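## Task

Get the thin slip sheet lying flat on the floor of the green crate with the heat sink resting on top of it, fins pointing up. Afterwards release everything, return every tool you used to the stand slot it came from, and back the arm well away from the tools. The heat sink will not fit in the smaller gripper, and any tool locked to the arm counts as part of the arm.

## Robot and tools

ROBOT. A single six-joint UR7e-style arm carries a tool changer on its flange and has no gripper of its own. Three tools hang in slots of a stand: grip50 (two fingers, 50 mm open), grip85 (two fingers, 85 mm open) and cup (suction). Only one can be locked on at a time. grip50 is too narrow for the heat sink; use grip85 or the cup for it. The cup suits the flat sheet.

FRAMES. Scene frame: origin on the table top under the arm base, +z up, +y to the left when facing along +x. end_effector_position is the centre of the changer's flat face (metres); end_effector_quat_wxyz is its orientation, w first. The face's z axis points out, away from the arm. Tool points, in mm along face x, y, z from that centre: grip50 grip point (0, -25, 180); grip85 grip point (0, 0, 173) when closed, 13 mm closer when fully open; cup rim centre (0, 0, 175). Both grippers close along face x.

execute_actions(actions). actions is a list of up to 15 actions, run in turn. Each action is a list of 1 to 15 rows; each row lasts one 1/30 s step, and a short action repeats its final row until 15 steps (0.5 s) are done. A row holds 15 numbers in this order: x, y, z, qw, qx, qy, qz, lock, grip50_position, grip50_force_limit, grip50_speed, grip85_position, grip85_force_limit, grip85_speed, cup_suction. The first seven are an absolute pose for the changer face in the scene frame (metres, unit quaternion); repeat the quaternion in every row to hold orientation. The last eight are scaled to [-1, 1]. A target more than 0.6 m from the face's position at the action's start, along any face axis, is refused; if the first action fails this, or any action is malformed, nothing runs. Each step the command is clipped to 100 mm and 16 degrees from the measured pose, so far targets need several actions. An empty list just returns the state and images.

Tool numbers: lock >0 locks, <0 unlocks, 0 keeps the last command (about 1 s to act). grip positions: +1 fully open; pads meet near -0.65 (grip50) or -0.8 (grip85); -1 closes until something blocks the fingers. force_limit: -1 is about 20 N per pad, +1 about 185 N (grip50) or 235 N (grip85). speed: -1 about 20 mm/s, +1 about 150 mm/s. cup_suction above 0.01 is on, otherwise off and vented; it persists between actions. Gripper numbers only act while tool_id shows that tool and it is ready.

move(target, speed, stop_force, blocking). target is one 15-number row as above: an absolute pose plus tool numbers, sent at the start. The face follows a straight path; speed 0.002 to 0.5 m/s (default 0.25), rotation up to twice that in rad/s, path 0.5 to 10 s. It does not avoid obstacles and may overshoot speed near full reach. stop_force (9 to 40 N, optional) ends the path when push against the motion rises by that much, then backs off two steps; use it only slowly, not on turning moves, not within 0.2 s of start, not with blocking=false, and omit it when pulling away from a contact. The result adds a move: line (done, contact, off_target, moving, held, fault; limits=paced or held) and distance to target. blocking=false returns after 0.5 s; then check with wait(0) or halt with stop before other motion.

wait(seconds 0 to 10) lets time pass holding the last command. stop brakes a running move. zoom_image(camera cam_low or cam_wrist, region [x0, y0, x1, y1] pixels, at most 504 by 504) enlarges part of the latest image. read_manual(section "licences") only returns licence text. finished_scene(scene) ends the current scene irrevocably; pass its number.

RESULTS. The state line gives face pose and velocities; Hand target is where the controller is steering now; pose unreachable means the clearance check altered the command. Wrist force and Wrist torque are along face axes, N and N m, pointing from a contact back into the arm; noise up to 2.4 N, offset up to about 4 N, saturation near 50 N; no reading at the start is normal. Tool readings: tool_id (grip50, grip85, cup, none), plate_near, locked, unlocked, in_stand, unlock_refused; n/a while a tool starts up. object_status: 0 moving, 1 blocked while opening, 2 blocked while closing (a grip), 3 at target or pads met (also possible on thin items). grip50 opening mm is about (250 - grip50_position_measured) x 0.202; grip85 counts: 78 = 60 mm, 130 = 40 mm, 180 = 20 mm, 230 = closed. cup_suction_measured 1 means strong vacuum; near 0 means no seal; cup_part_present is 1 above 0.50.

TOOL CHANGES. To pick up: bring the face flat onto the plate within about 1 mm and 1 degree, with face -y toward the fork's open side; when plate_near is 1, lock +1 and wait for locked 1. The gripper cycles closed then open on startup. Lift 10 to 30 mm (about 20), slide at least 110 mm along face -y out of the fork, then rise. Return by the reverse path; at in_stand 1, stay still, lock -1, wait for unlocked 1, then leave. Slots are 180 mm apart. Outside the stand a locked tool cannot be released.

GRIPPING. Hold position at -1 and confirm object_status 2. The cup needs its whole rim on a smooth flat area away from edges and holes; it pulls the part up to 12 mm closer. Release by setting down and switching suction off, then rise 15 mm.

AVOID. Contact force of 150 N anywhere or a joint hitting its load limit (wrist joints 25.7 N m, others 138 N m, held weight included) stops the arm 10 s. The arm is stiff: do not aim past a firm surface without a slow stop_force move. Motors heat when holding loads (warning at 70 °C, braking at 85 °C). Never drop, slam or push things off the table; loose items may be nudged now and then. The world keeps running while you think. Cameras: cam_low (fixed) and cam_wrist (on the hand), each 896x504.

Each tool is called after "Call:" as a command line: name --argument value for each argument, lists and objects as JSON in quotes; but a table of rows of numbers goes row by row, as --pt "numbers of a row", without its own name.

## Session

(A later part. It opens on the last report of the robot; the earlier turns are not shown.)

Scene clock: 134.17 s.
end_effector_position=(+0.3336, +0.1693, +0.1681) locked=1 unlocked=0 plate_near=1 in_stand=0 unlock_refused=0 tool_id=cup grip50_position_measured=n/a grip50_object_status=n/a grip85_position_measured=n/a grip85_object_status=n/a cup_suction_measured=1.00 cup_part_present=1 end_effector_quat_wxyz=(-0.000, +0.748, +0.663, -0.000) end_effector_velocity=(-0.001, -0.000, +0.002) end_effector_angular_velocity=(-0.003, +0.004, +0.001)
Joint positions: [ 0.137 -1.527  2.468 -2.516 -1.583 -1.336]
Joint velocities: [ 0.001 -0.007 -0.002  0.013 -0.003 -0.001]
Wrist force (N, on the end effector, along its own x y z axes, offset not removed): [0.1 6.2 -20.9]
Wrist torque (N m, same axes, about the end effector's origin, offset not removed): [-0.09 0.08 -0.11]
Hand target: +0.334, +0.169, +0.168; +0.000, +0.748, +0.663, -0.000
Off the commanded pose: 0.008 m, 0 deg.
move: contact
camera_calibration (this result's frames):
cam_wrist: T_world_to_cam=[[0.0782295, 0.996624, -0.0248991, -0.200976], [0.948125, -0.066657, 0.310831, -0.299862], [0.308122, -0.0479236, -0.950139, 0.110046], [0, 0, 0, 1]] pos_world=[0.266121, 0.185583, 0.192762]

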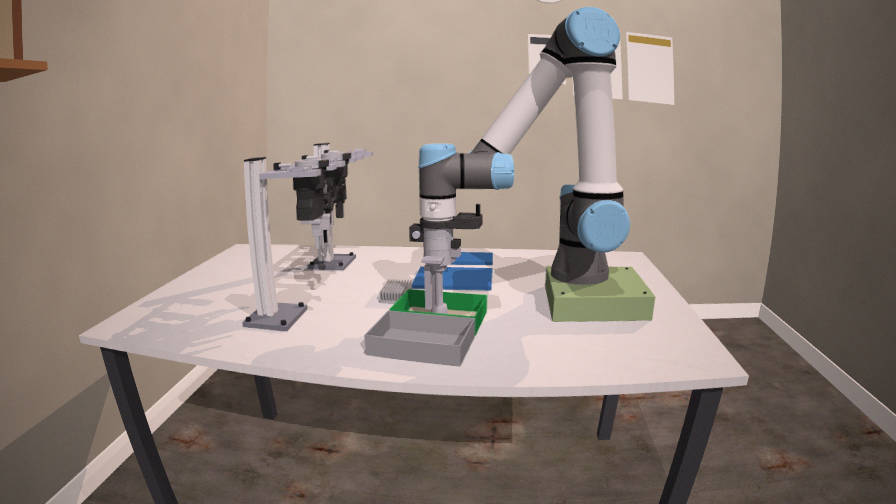

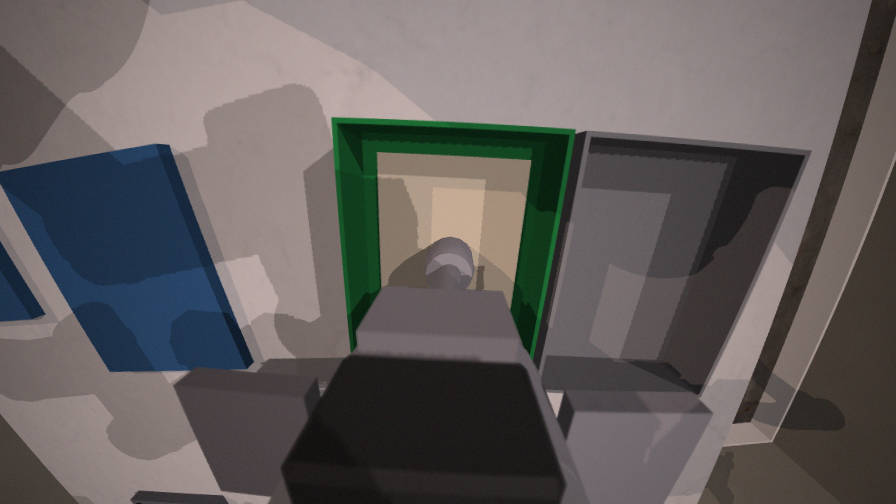

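Call:
execute_actions --actions '[[[0.3336,0.1693,0.1685,0,0.7484,0.6633,0,0,0,0,0,1,0,0,0]],[[0.3336,0.1693,0.1685,0,0.7484,0.6633,0,0,0,0,0,1,0,0,0]]]'

Call:
move --target '[0.3336,0.1693,0.19,0,0.7484,0.6633,0,0,0,0,0,1,0,0,0]' --speed 0.03

Call:
move --target '[0.3336,0.1693,0.27,0,0.7484,0.6633,0,0,0,0,0,1,0,0,0]' --speed 0.12

Call:
move --target '[0.485,-0.1947,0.381,0,0.7040,0.7102,0,0,0,0,0,1,0,0,0]' --speed 0.25

Call:
move --target '[0.6251,-0.1935,0.381,0,0.7040,0.7102,0,0,0,0,0,1,0,0,0]' --speed 0.07

Call:
move --target '[0.6251,-0.1935,0.362,0,0.7040,0.7102,0,0,0,0,0,1,0,0,0]' --speed 0.01 --stop_force 15

Call:
execute_actions --actions '[[[0.6251,-0.1935,0.362,0,0.7040,0.7102,0,-1,0,0,0,1,0,0,0]],[[0.6251,-0.1935,0.362,0,0.7040,0.7102,0,-1,0,0,0,1,0,0,0]],[[0.6251,-0.1935,0.362,0,0.7040,0.7102,0,-1,0,0,0,1,0,0,0]]]'

Scene clock: 140.63 s.
end_effector_position=(+0.3336, +0.1693, +0.1685) locked=1 unlocked=0 plate_near=1 in_stand=0 unlock_refused=0 tool_id=cup grip50_position_measured=n/a grip50_object_status=n/a grip85_position_measured=n/a grip85_object_status=n/a cup_suction_measured=0.00 cup_part_present=0 end_effector_quat_wxyz=(+0.000, +0.748, +0.663, +0.000) end_effector_velocity=(+0.000, -0.000, -0.001) end_effector_angular_velocity=(+0.000, +0.002, -0.001)
Joint positions: [ 0.137 -1.528  2.467 -2.515 -1.583 -1.336]
Joint velocities: [-0.001  0.002 -0.    -0.     0.     0.001]
Wrist force (N, on the end effector, along its own x y z axes, offset not removed): [-3.2 0.4 -19.9]
Wrist torque (N m, same axes, about the end effector's origin, offset not removed): [-0.45 0.31 -0.07]
Hand target: +0.334, +0.169, +0.168; +0.000, +0.748, +0.663, -0.000
Off the commanded pose: 0.000 m, 0 deg.
camera_calibration (this result's frames):
cam_wrist: T_world_to_cam=[[0.0782424, 0.996625, -0.0248225, -0.201003], [0.948085, -0.0666871, 0.310946, -0.300023], [0.308241, -0.047863, -0.950103, 0.110371], [0, 0, 0, 1]] pos_world=[0.266153, 0.185599, 0.193166]

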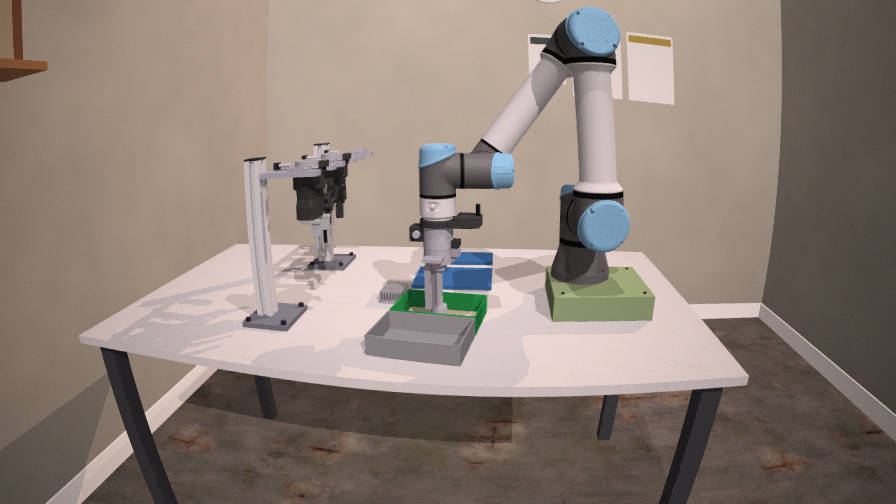

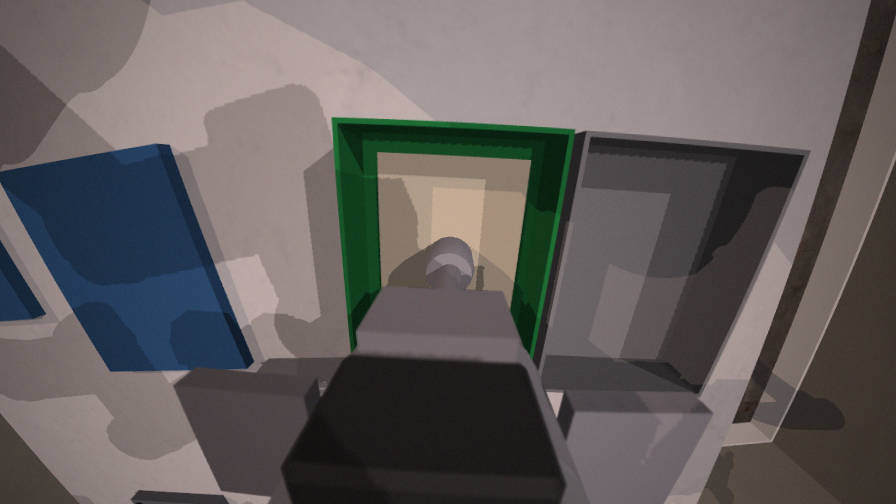

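Scene clock: 141.67 s.
end_effector_position=(+0.3336, +0.1693, +0.1898) locked=1 unlocked=0 plate_near=1 in_stand=0 unlock_refused=0 tool_id=cup grip50_position_measured=n/a grip50_object_status=n/a grip85_position_measured=n/a grip85_object_status=n/a cup_suction_measured=0.00 cup_part_present=0 end_effector_quat_wxyz=(+0.000, +0.748, +0.663, +0.000) end_effector_velocity=(+0.000, -0.000, +0.002) end_effector_angular_velocity=(-0.001, -0.000, +0.000)
Joint positions: [ 0.137 -1.59   2.443 -2.429 -1.583 -1.335]
Joint velocities: [ 0.    -0.005 -0.002  0.006 -0.001 -0.   ]
Wrist force (N, on the end effector, along its own x y z axes, offset not removed): [-1.5 -1.2 -2.9]
Wrist torque (N m, same axes, about the end effector's origin, offset not removed): [-0.11 0.12 -0.27]
Hand target: +0.334, +0.169, +0.190; +0.000, +0.748, +0.663, +0.000
Off the commanded pose: 0.000 m, 0 deg.
move: done
camera_calibration (this result's frames):
cam_wrist: T_world_to_cam=[[0.0782431, 0.996625, -0.0248166, -0.200472], [0.948087, -0.0666899, 0.310939, -0.30663], [0.308235, -0.0478572, -0.950106, 0.130645], [0, 0, 0, 1]] pos_world=[0.266129, 0.185599, 0.214495]

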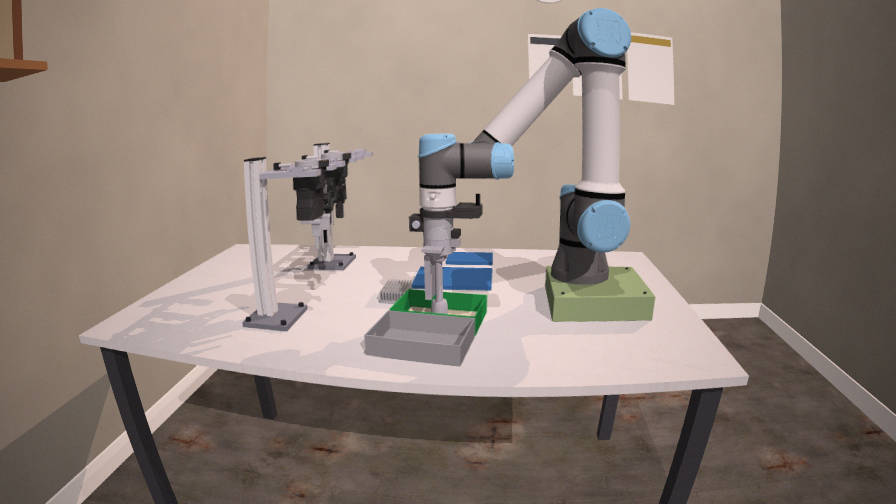

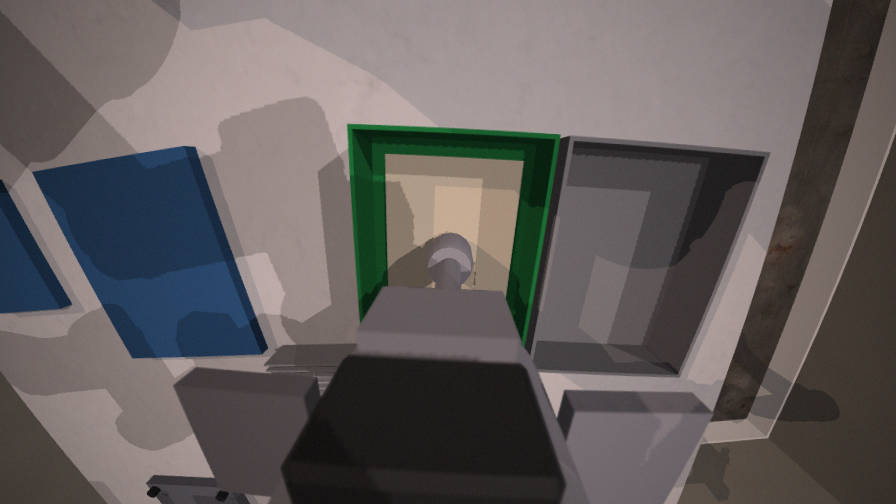

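Scene clock: 142.80 s.
end_effector_position=(+0.3335, +0.1693, +0.2698) locked=1 unlocked=0 plate_near=1 in_stand=0 unlock_refused=0 tool_id=cup grip50_position_measured=n/a grip50_object_status=n/a grip85_position_measured=n/a grip85_object_status=n/a cup_suction_measured=0.00 cup_part_present=0 end_effector_quat_wxyz=(+0.000, +0.748, +0.663, +0.000) end_effector_velocity=(-0.000, +0.000, +0.001) end_effector_angular_velocity=(+0.001, +0.003, +0.002)
Joint positions: [ 0.14  -1.768  2.325 -2.133 -1.583 -1.332]
Joint velocities: [ 0.    -0.002 -0.003  0.008  0.001 -0.002]
Wrist force (N, on the end effector, along its own x y z axes, offset not removed): [0.1 1.2 -3.0]
Wrist torque (N m, same axes, about the end effector's origin, offset not removed): [-0.01 0.07 -0.11]
Hand target: +0.334, +0.169, +0.270; -0.000, +0.748, +0.663, +0.000
Off the commanded pose: 0.000 m, 0 deg.
move: done
camera_calibration (this result's frames):
cam_wrist: T_world_to_cam=[[0.0783799, 0.996615, -0.0247946, -0.198553], [0.948064, -0.0668247, 0.31098, -0.331432], [0.308271, -0.0478815, -0.950093, 0.206603], [0, 0, 0, 1]] pos_world=[0.266092, 0.185626, 0.294438]

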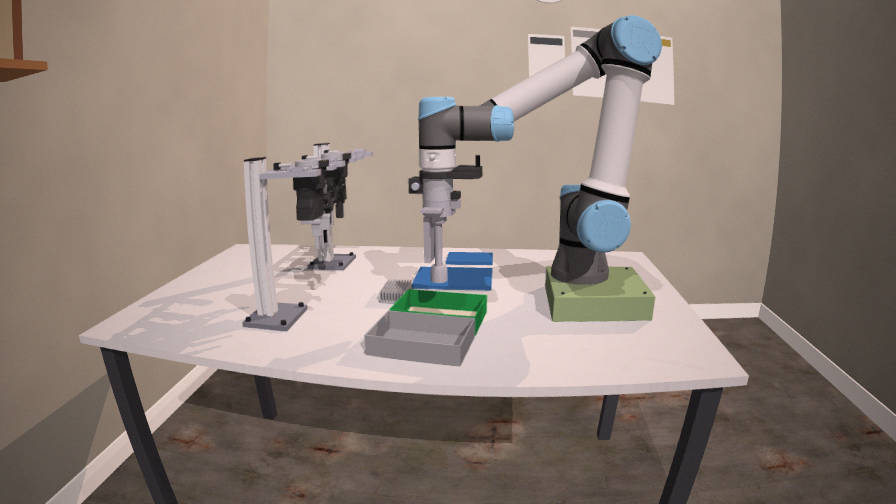

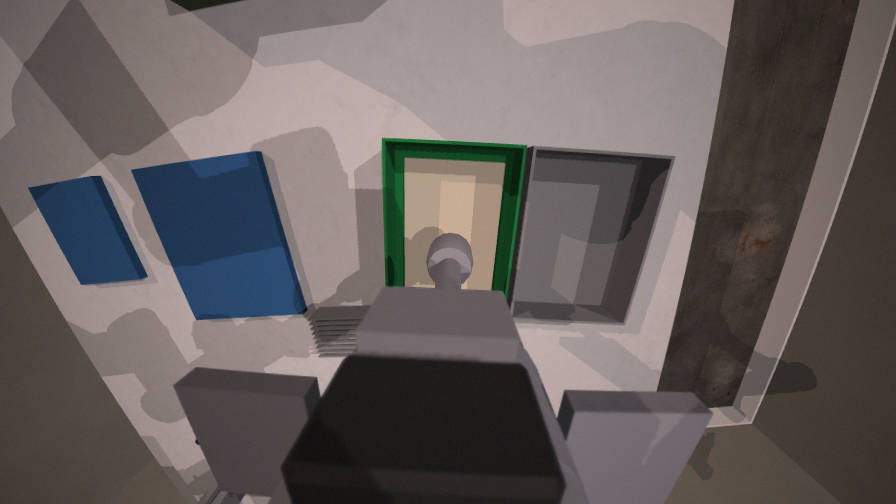

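Scene clock: 145.03 s.
end_effector_position=(+0.4849, -0.1946, +0.3811) locked=1 unlocked=0 plate_near=1 in_stand=0 unlock_refused=0 tool_id=cup grip50_position_measured=n/a grip50_object_status=n/a grip85_position_measured=n/a grip85_object_status=n/a cup_suction_measured=0.00 cup_part_present=0 end_effector_quat_wxyz=(+0.001, +0.704, +0.710, -0.000) end_effector_velocity=(+0.001, -0.002, -0.000) end_effector_angular_velocity=(+0.001, +0.002, -0.001)
Joint positions: [-0.612 -1.522  1.778 -1.841 -1.577 -2.214]
Joint velocities: [-0.002  0.005 -0.005  0.002 -0.001 -0.001]
Wrist force (N, on the end effector, along its own x y z axes, offset not removed): [-1.6 1.5 -0.7]
Wrist torque (N m, same axes, about the end effector's origin, offset not removed): [0.24 0.28 -0.15]
Hand target: +0.485, -0.195, +0.381; +0.001, +0.704, +0.710, -0.000
Off the commanded pose: 0.000 m, 0 deg.
move: done
camera_calibration (this result's frames):
cam_wrist: T_world_to_cam=[[-0.0507494, 0.998357, -0.0266225, 0.218671], [0.948573, 0.0565245, 0.311472, -0.510266], [0.312464, -0.00944643, -0.949882, 0.253686], [0, 0, 0, 1]] pos_world=[0.415854, -0.187073, 0.405727]

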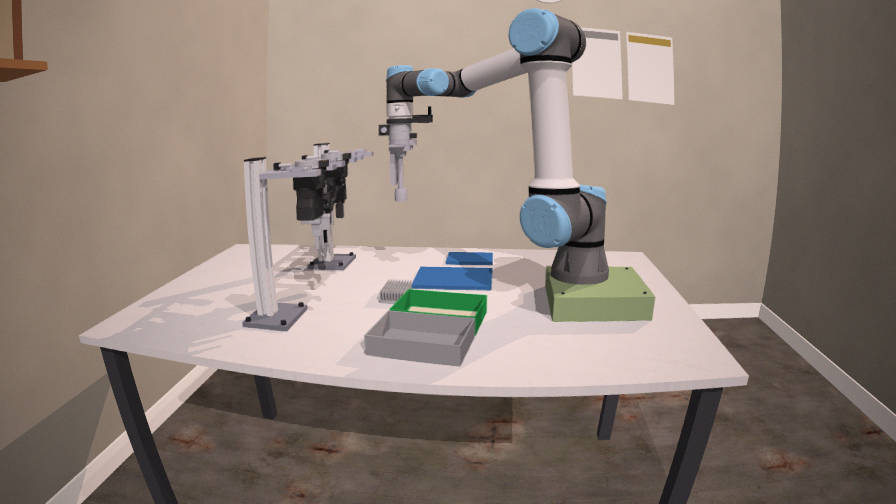

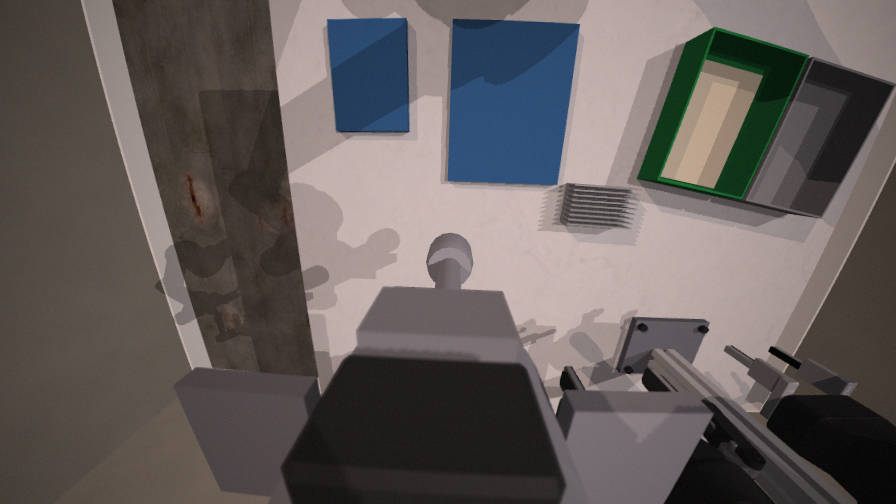

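Scene clock: 147.43 s.
end_effector_position=(+0.6249, -0.1936, +0.3812) locked=1 unlocked=0 plate_near=1 in_stand=0 unlock_refused=0 tool_id=cup grip50_position_measured=n/a grip50_object_status=n/a grip85_position_measured=n/a grip85_object_status=n/a cup_suction_measured=0.00 cup_part_present=0 end_effector_quat_wxyz=(-0.000, +0.704, +0.710, +0.000) end_effector_velocity=(+0.002, -0.000, -0.001) end_effector_angular_velocity=(+0.000, +0.002, +0.000)
Joint positions: [-0.478 -1.209  1.392 -1.764 -1.577 -2.08 ]
Joint velocities: [ 0.002  0.006 -0.006  0.002 -0.001  0.001]
Wrist force (N, on the end effector, along its own x y z axes, offset not removed): [-3.2 1.6 -5.6]
Wrist torque (N m, same axes, about the end effector's origin, offset not removed): [0.12 0.47 0.06]
Hand target: +0.625, -0.194, +0.381; -0.000, +0.704, +0.710, +0.000
Off the commanded pose: 0.000 m, 0 deg.
move: done
camera_calibration (this result's frames):
cam_wrist: T_world_to_cam=[[-0.0507989, 0.998409, -0.024479, 0.223979], [0.948775, 0.0558979, 0.310969, -0.643242], [0.311842, -0.00742816, -0.950105, 0.210832], [0, 0, 0, 1]] pos_world=[0.555924, -0.186101, 0.405823]

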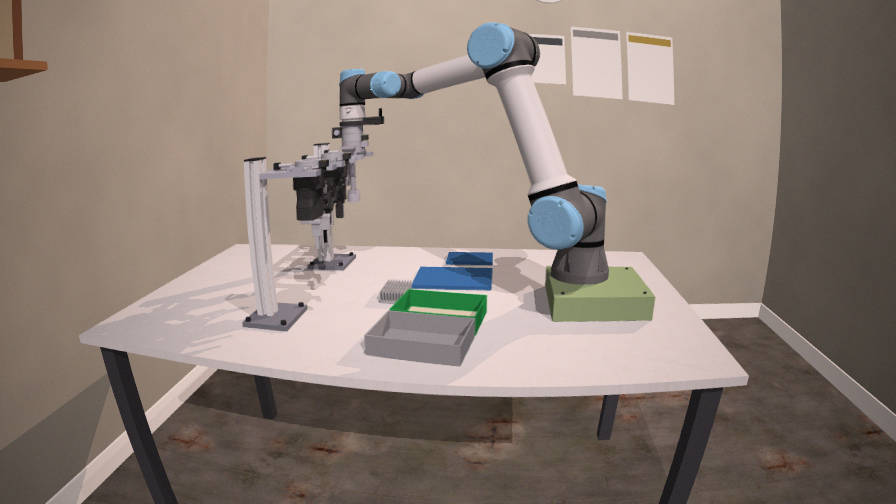

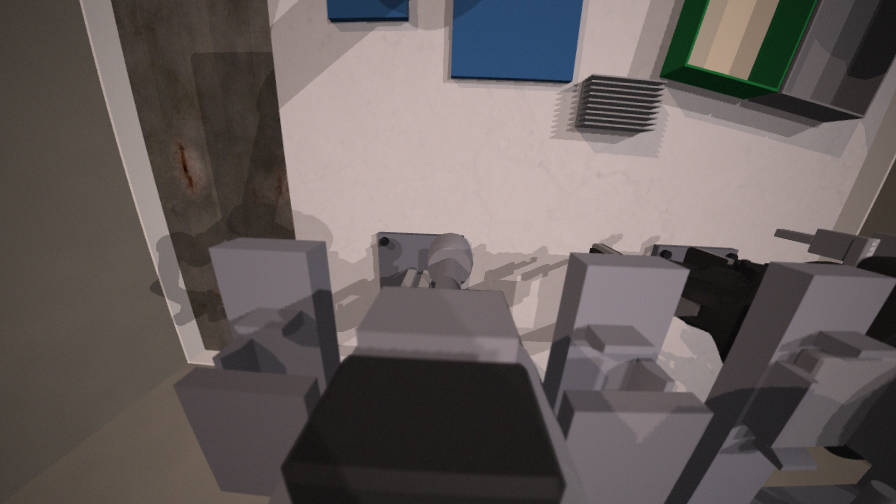

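Scene clock: 149.57 s.
end_effector_position=(+0.6251, -0.1935, +0.3621) locked=1 unlocked=0 plate_near=1 in_stand=1 unlock_refused=0 tool_id=cup grip50_position_measured=n/a grip50_object_status=n/a grip85_position_measured=n/a grip85_object_status=n/a cup_suction_measured=0.00 cup_part_present=0 end_effector_quat_wxyz=(-0.000, +0.704, +0.710, -0.000) end_effector_velocity=(-0.000, -0.000, -0.000) end_effector_angular_velocity=(-0.002, -0.001, +0.002)
Joint positions: [-0.478 -1.199  1.427 -1.81  -1.578 -2.08 ]
Joint velocities: [-0.    -0.001  0.003 -0.004 -0.002 -0.002]
Wrist force (N, on the end effector, along its own x y z axes, offset not removed): [-3.1 0.9 -1.7]
Wrist torque (N m, same axes, about the end effector's origin, offset not removed): [0.03 0.17 0.22]
Hand target: +0.625, -0.194, +0.362; -0.000, +0.704, +0.710, -0.000
Off the commanded pose: 0.000 m, 0 deg.
move: done
camera_calibration (this result's frames):
cam_wrist: T_world_to_cam=[[-0.0508018, 0.9984, -0.0248197, 0.22359], [0.948786, 0.0560064, 0.310916, -0.63748], [0.311809, -0.00775354, -0.950113, 0.192665], [0, 0, 0, 1]] pos_world=[0.556116, -0.186035, 0.386806]

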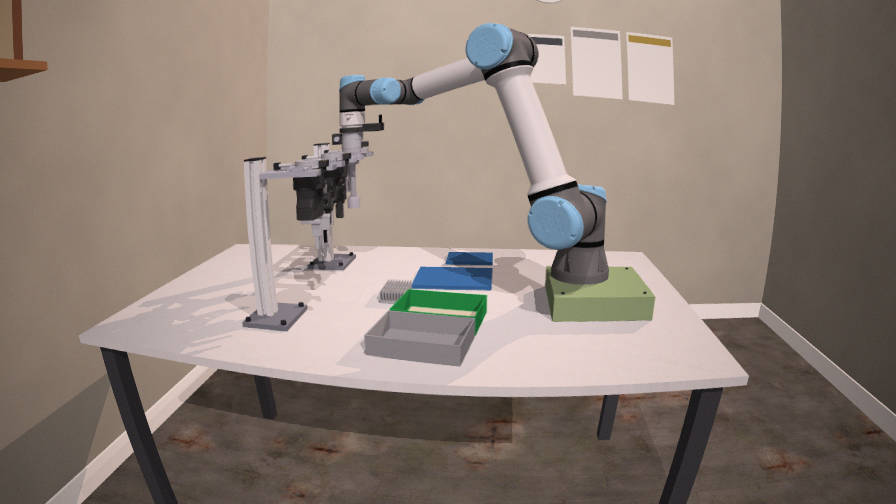

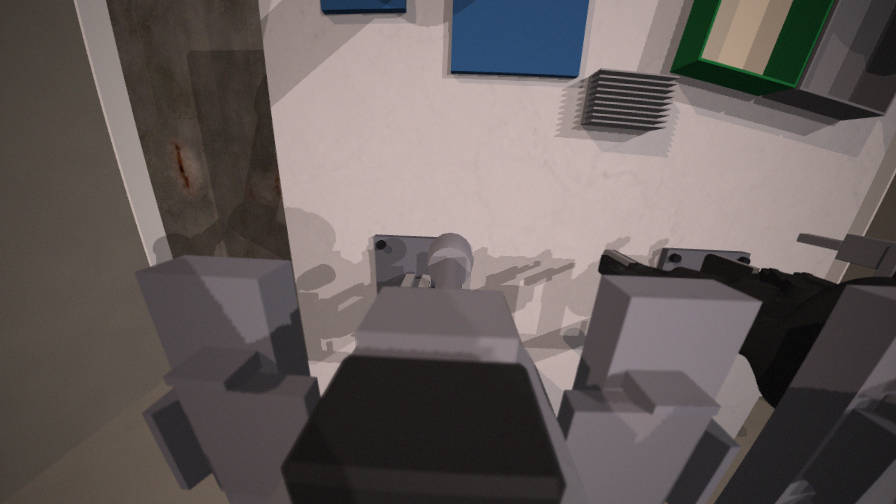

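Scene clock: 151.07 s.
end_effector_position=(+0.6251, -0.1935, +0.3620) locked=0 unlocked=1 plate_near=1 in_stand=1 unlock_refused=0 tool_id=none grip50_position_measured=n/a grip50_object_status=n/a grip85_position_measured=n/a grip85_object_status=n/a cup_suction_measured=n/a cup_part_present=n/a end_effector_quat_wxyz=(+0.000, +0.704, +0.710, -0.000) end_effector_velocity=(-0.000, -0.000, +0.000) end_effector_angular_velocity=(-0.000, -0.001, -0.001)
Joint positions: [-0.478 -1.199  1.427 -1.811 -1.578 -2.08 ]
Joint velocities: [-0.001 -0.001  0.    -0.     0.    -0.   ]
Wrist force (N, on the end effector, along its own x y z axes, offset not removed): [-3.0 -2.1 -3.6]
Wrist torque (N m, same axes, about the end effector's origin, offset not removed): [-0.07 0.21 -0.25]
Hand target: +0.625, -0.193, +0.362; +0.000, +0.704, +0.710, -0.000
Off the commanded pose: 0.000 m, 0 deg.
camera_calibration (this result's frames):
cam_wrist: T_world_to_cam=[[-0.0508028, 0.998399, -0.0248683, 0.223602], [0.948774, 0.0560228, 0.310949, -0.637433], [0.311844, -0.00779729, -0.950101, 0.192497], [0, 0, 0, 1]] pos_world=[0.55611, -0.186032, 0.386661]

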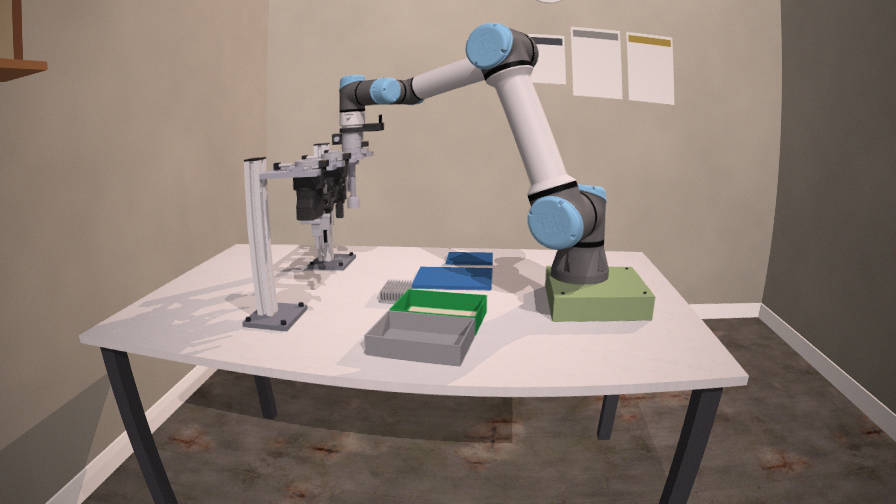

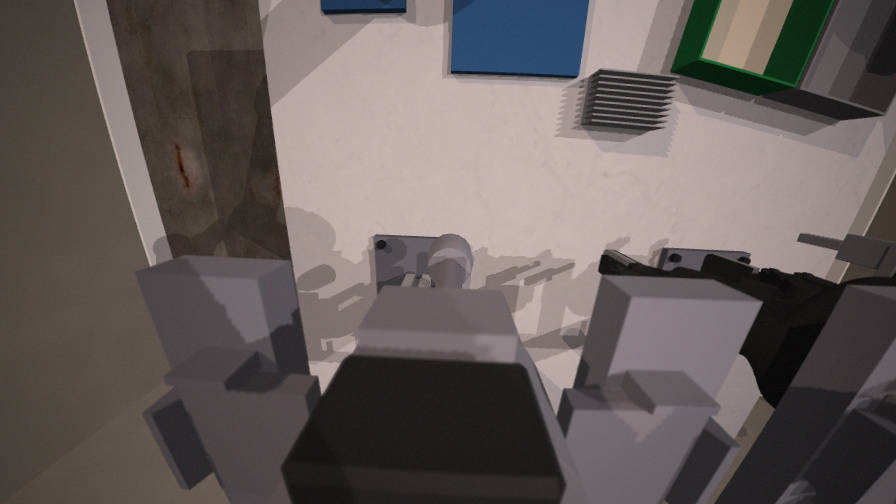

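Call:
move --target '[0.6251,-0.1935,0.385,0,0.7040,0.7102,0,0,0,0,0,1,0,0,0]' --speed 0.03

Call:
move --target '[0.6238,-0.0132,0.385,0,0.7040,0.7102,0,0,0,0,0,1,0,0,0]' --speed 0.1

Call:
move --target '[0.6238,-0.0132,0.377,0,0.7040,0.7102,0,0,0,0,0,1,0,0,0]' --speed 0.02

Call:
move --target '[0.6238,-0.0132,0.3617,0,0.7040,0.7102,0,0,0,0,0,1,0,0,0]' --speed 0.006 --stop_force 15

Scene clock: 157.03 s.
end_effector_position=(+0.6251, -0.1935, +0.3849) locked=0 unlocked=1 plate_near=0 in_stand=0 unlock_refused=0 tool_id=none grip50_position_measured=n/a grip50_object_status=n/a grip85_position_measured=n/a grip85_object_status=n/a cup_suction_measured=n/a cup_part_present=n/a end_effector_quat_wxyz=(+0.000, +0.704, +0.710, +0.000) end_effector_velocity=(+0.000, +0.000, +0.001) end_effector_angular_velocity=(+0.002, -0.000, +0.000)
Joint positions: [-0.478 -1.21   1.384 -1.756 -1.578 -2.08 ]
Joint velocities: [ 0.    -0.    -0.003  0.004  0.002  0.   ]
Wrist force (N, on the end effector, along its own x y z axes, offset not removed): [-0.9 -2.1 1.6]
Wrist torque (N m, same axes, about the end effector's origin, offset not removed): [-0.09 0.06 0.05]
Hand target: +0.625, -0.193, +0.385; +0.000, +0.704, +0.710, +0.000
Off the commanded pose: 0.000 m, 0 deg.
move: done
camera_calibration (this result's frames):
cam_wrist: T_world_to_cam=[[-0.0508011, 0.9984, -0.0248252, 0.224137], [0.94878, 0.0560077, 0.310934, -0.644521], [0.311827, -0.00775792, -0.950107, 0.214239], [0, 0, 0, 1]] pos_world=[0.556089, -0.186018, 0.409518]

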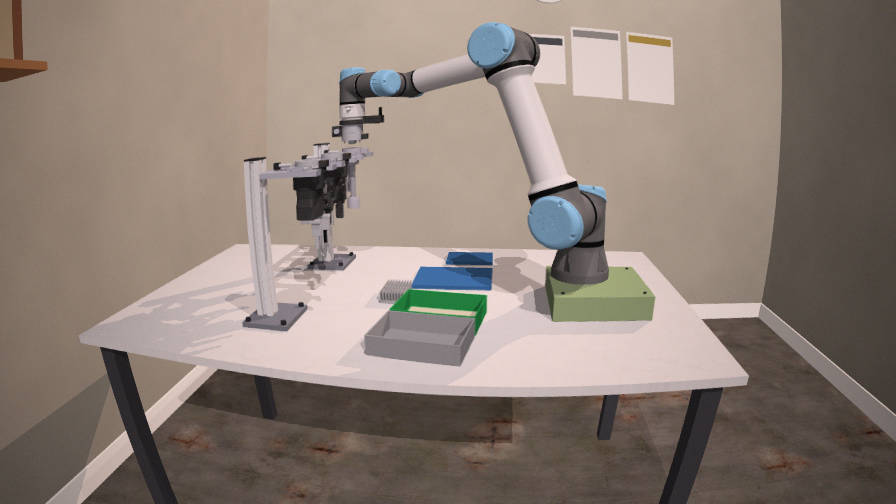

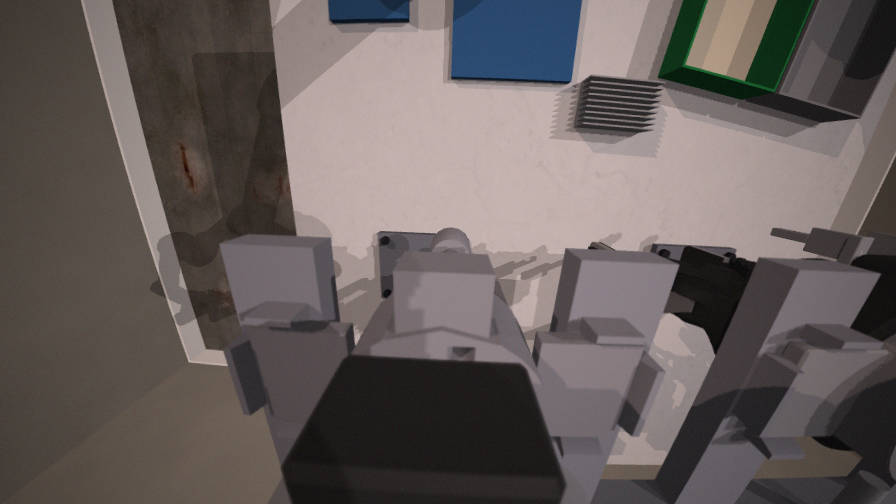

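Scene clock: 159.30 s.
end_effector_position=(+0.6238, -0.0133, +0.3850) locked=0 unlocked=1 plate_near=0 in_stand=0 unlock_refused=0 tool_id=none grip50_position_measured=n/a grip50_object_status=n/a grip85_position_measured=n/a grip85_object_status=n/a cup_suction_measured=n/a cup_part_present=n/a end_effector_quat_wxyz=(-0.000, +0.704, +0.710, +0.000) end_effector_velocity=(+0.000, +0.002, -0.001) end_effector_angular_velocity=(-0.001, +0.002, -0.001)
Joint positions: [-0.207 -1.278  1.481 -1.782 -1.58  -1.809]
Joint velocities: [ 0.003  0.002 -0.    -0.    -0.001  0.003]
Wrist force (N, on the end effector, along its own x y z axes, offset not removed): [-3.4 0.1 -2.9]
Wrist torque (N m, same axes, about the end effector's origin, offset not removed): [-0.16 0.18 0.10]
Hand target: +0.624, -0.013, +0.385; -0.000, +0.704, +0.710, +0.000
Off the commanded pose: 0.000 m, 0 deg.
move: done
camera_calibration (this result's frames):
cam_wrist: T_world_to_cam=[[-0.0508024, 0.998416, -0.0241651, 0.0439641], [0.948827, 0.0558022, 0.310828, -0.653409], [0.311684, -0.00713763, -0.950159, 0.216275], [0, 0, 0, 1]] pos_world=[0.554795, -0.00588914, 0.409656]

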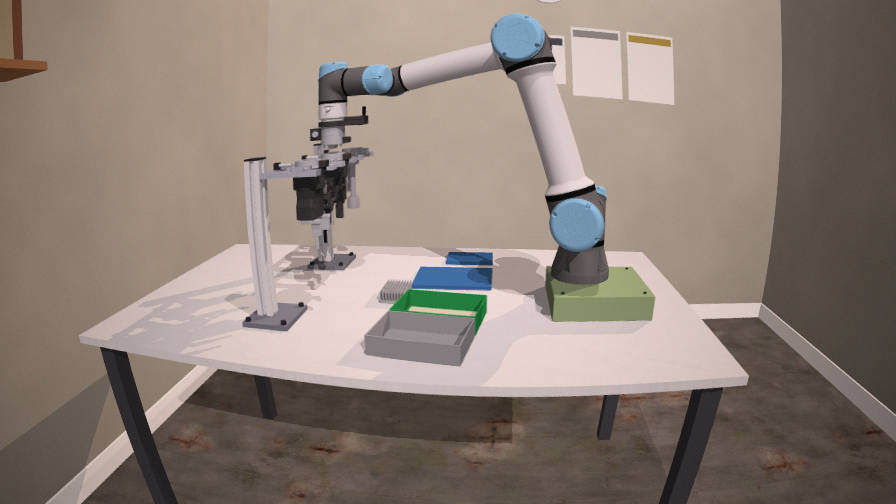

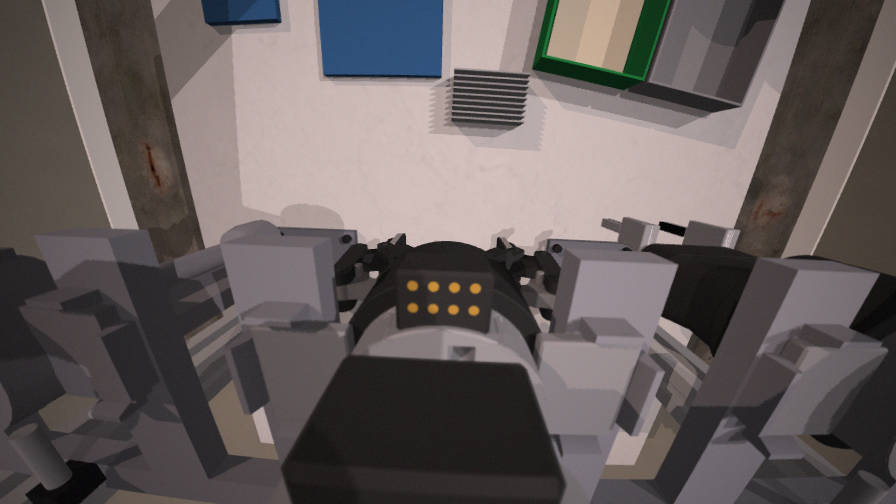

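Scene clock: 160.03 s.
end_effector_position=(+0.6238, -0.0132, +0.3772) locked=0 unlocked=1 plate_near=0 in_stand=0 unlock_refused=0 tool_id=none grip50_position_measured=n/a grip50_object_status=n/a grip85_position_measured=n/a grip85_object_status=n/a cup_suction_measured=n/a cup_part_present=n/a end_effector_quat_wxyz=(-0.000, +0.704, +0.710, +0.000) end_effector_velocity=(-0.000, +0.000, -0.001) end_effector_angular_velocity=(+0.000, -0.001, -0.000)
Joint positions: [-0.207 -1.274  1.496 -1.801 -1.58  -1.808]
Joint velocities: [ 0.     0.     0.003 -0.005  0.001  0.   ]
Wrist force (N, on the end effector, along its own x y z axes, offset not removed): [-1.9 -0.4 -2.4]
Wrist torque (N m, same axes, about the end effector's origin, offset not removed): [-0.12 0.16 -0.08]
Hand target: +0.624, -0.013, +0.377; -0.000, +0.704, +0.710, -0.000
Off the commanded pose: 0.000 m, 0 deg.
move: done
camera_calibration (this result's frames):
cam_wrist: T_world_to_cam=[[-0.0508021, 0.9984, -0.0248114, 0.0438788], [0.948787, 0.0560041, 0.310913, -0.651007], [0.311805, -0.00774569, -0.950115, 0.208738], [0, 0, 0, 1]] pos_world=[0.554811, -0.0057327, 0.401821]

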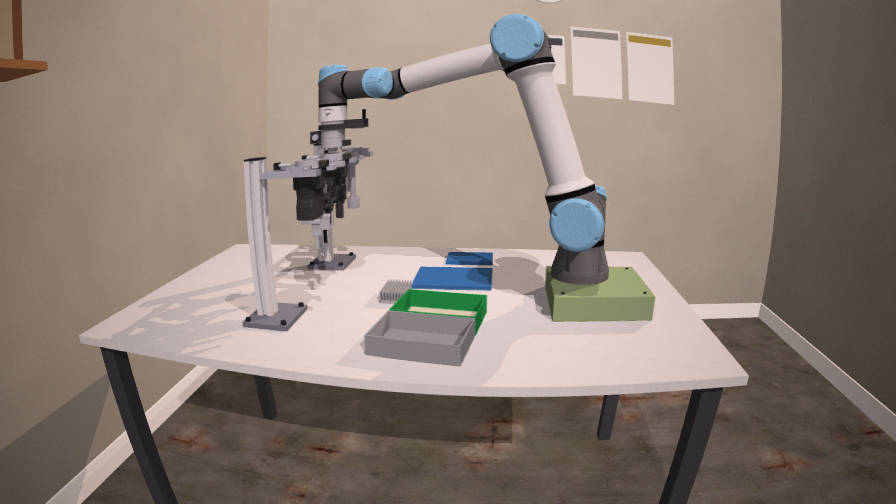

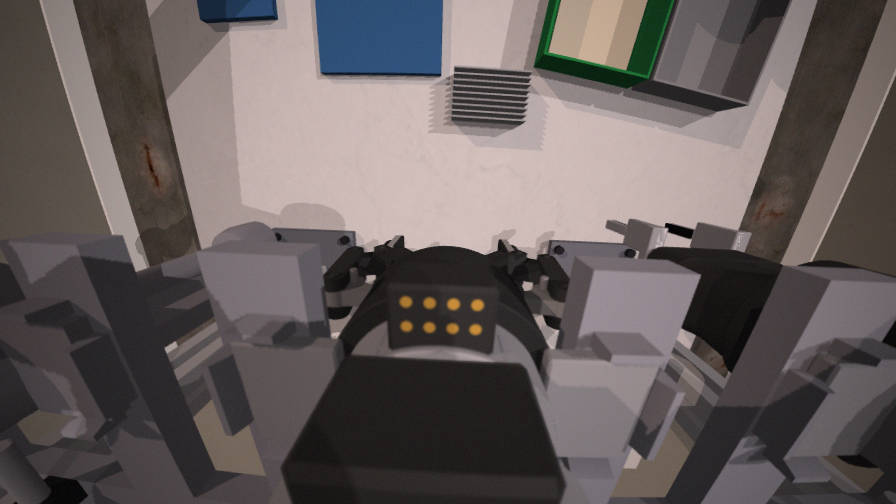

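Scene clock: 162.83 s.
end_effector_position=(+0.6238, -0.0132, +0.3618) locked=0 unlocked=1 plate_near=1 in_stand=1 unlock_refused=0 tool_id=none grip50_position_measured=n/a grip50_object_status=n/a grip85_position_measured=n/a grip85_object_status=n/a cup_suction_measured=n/a cup_part_present=n/a end_effector_quat_wxyz=(-0.000, +0.704, +0.710, -0.000) end_effector_velocity=(+0.000, +0.000, -0.001) end_effector_angular_velocity=(-0.000, -0.000, +0.001)
Joint positions: [-0.207 -1.266  1.525 -1.838 -1.58  -1.809]
Joint velocities: [ 0.001  0.     0.002 -0.003  0.    -0.   ]
Wrist force (N, on the end effector, along its own x y z axes, offset not removed): [-1.2 3.3 -0.2]
Wrist torque (N m, same axes, about the end effector's origin, offset not removed): [0.13 0.13 -0.27]
Hand target: +0.624, -0.013, +0.362; -0.000, +0.704, +0.710, -0.000
Off the commanded pose: 0.000 m, 0 deg.
move: done
camera_calibration (this result's frames):
cam_wrist: T_world_to_cam=[[-0.0508017, 0.9984, -0.0248265, 0.0435012], [0.948785, 0.0560085, 0.310918, -0.646234], [0.311811, -0.00775984, -0.950112, 0.194127], [0, 0, 0, 1]] pos_world=[0.554816, -0.0057306, 0.386448]

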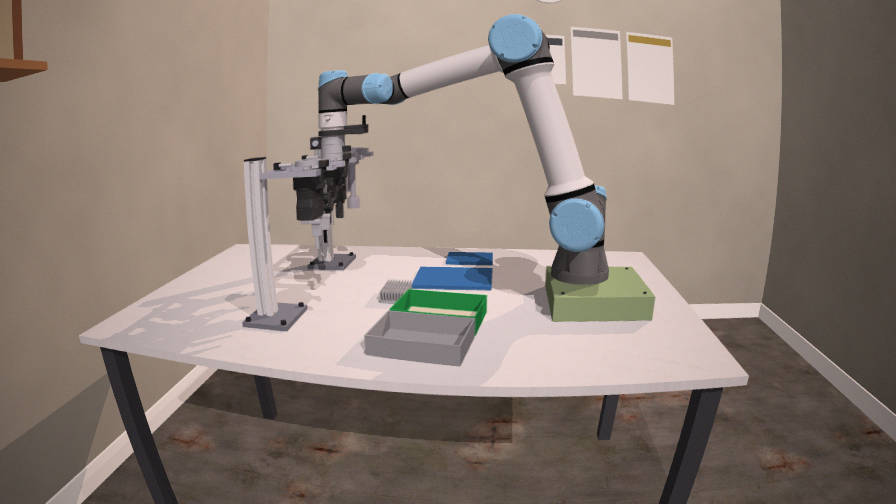

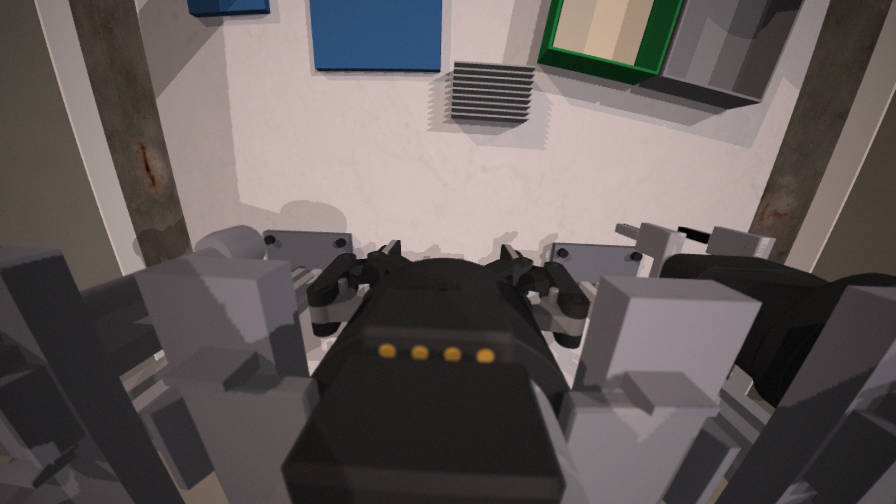

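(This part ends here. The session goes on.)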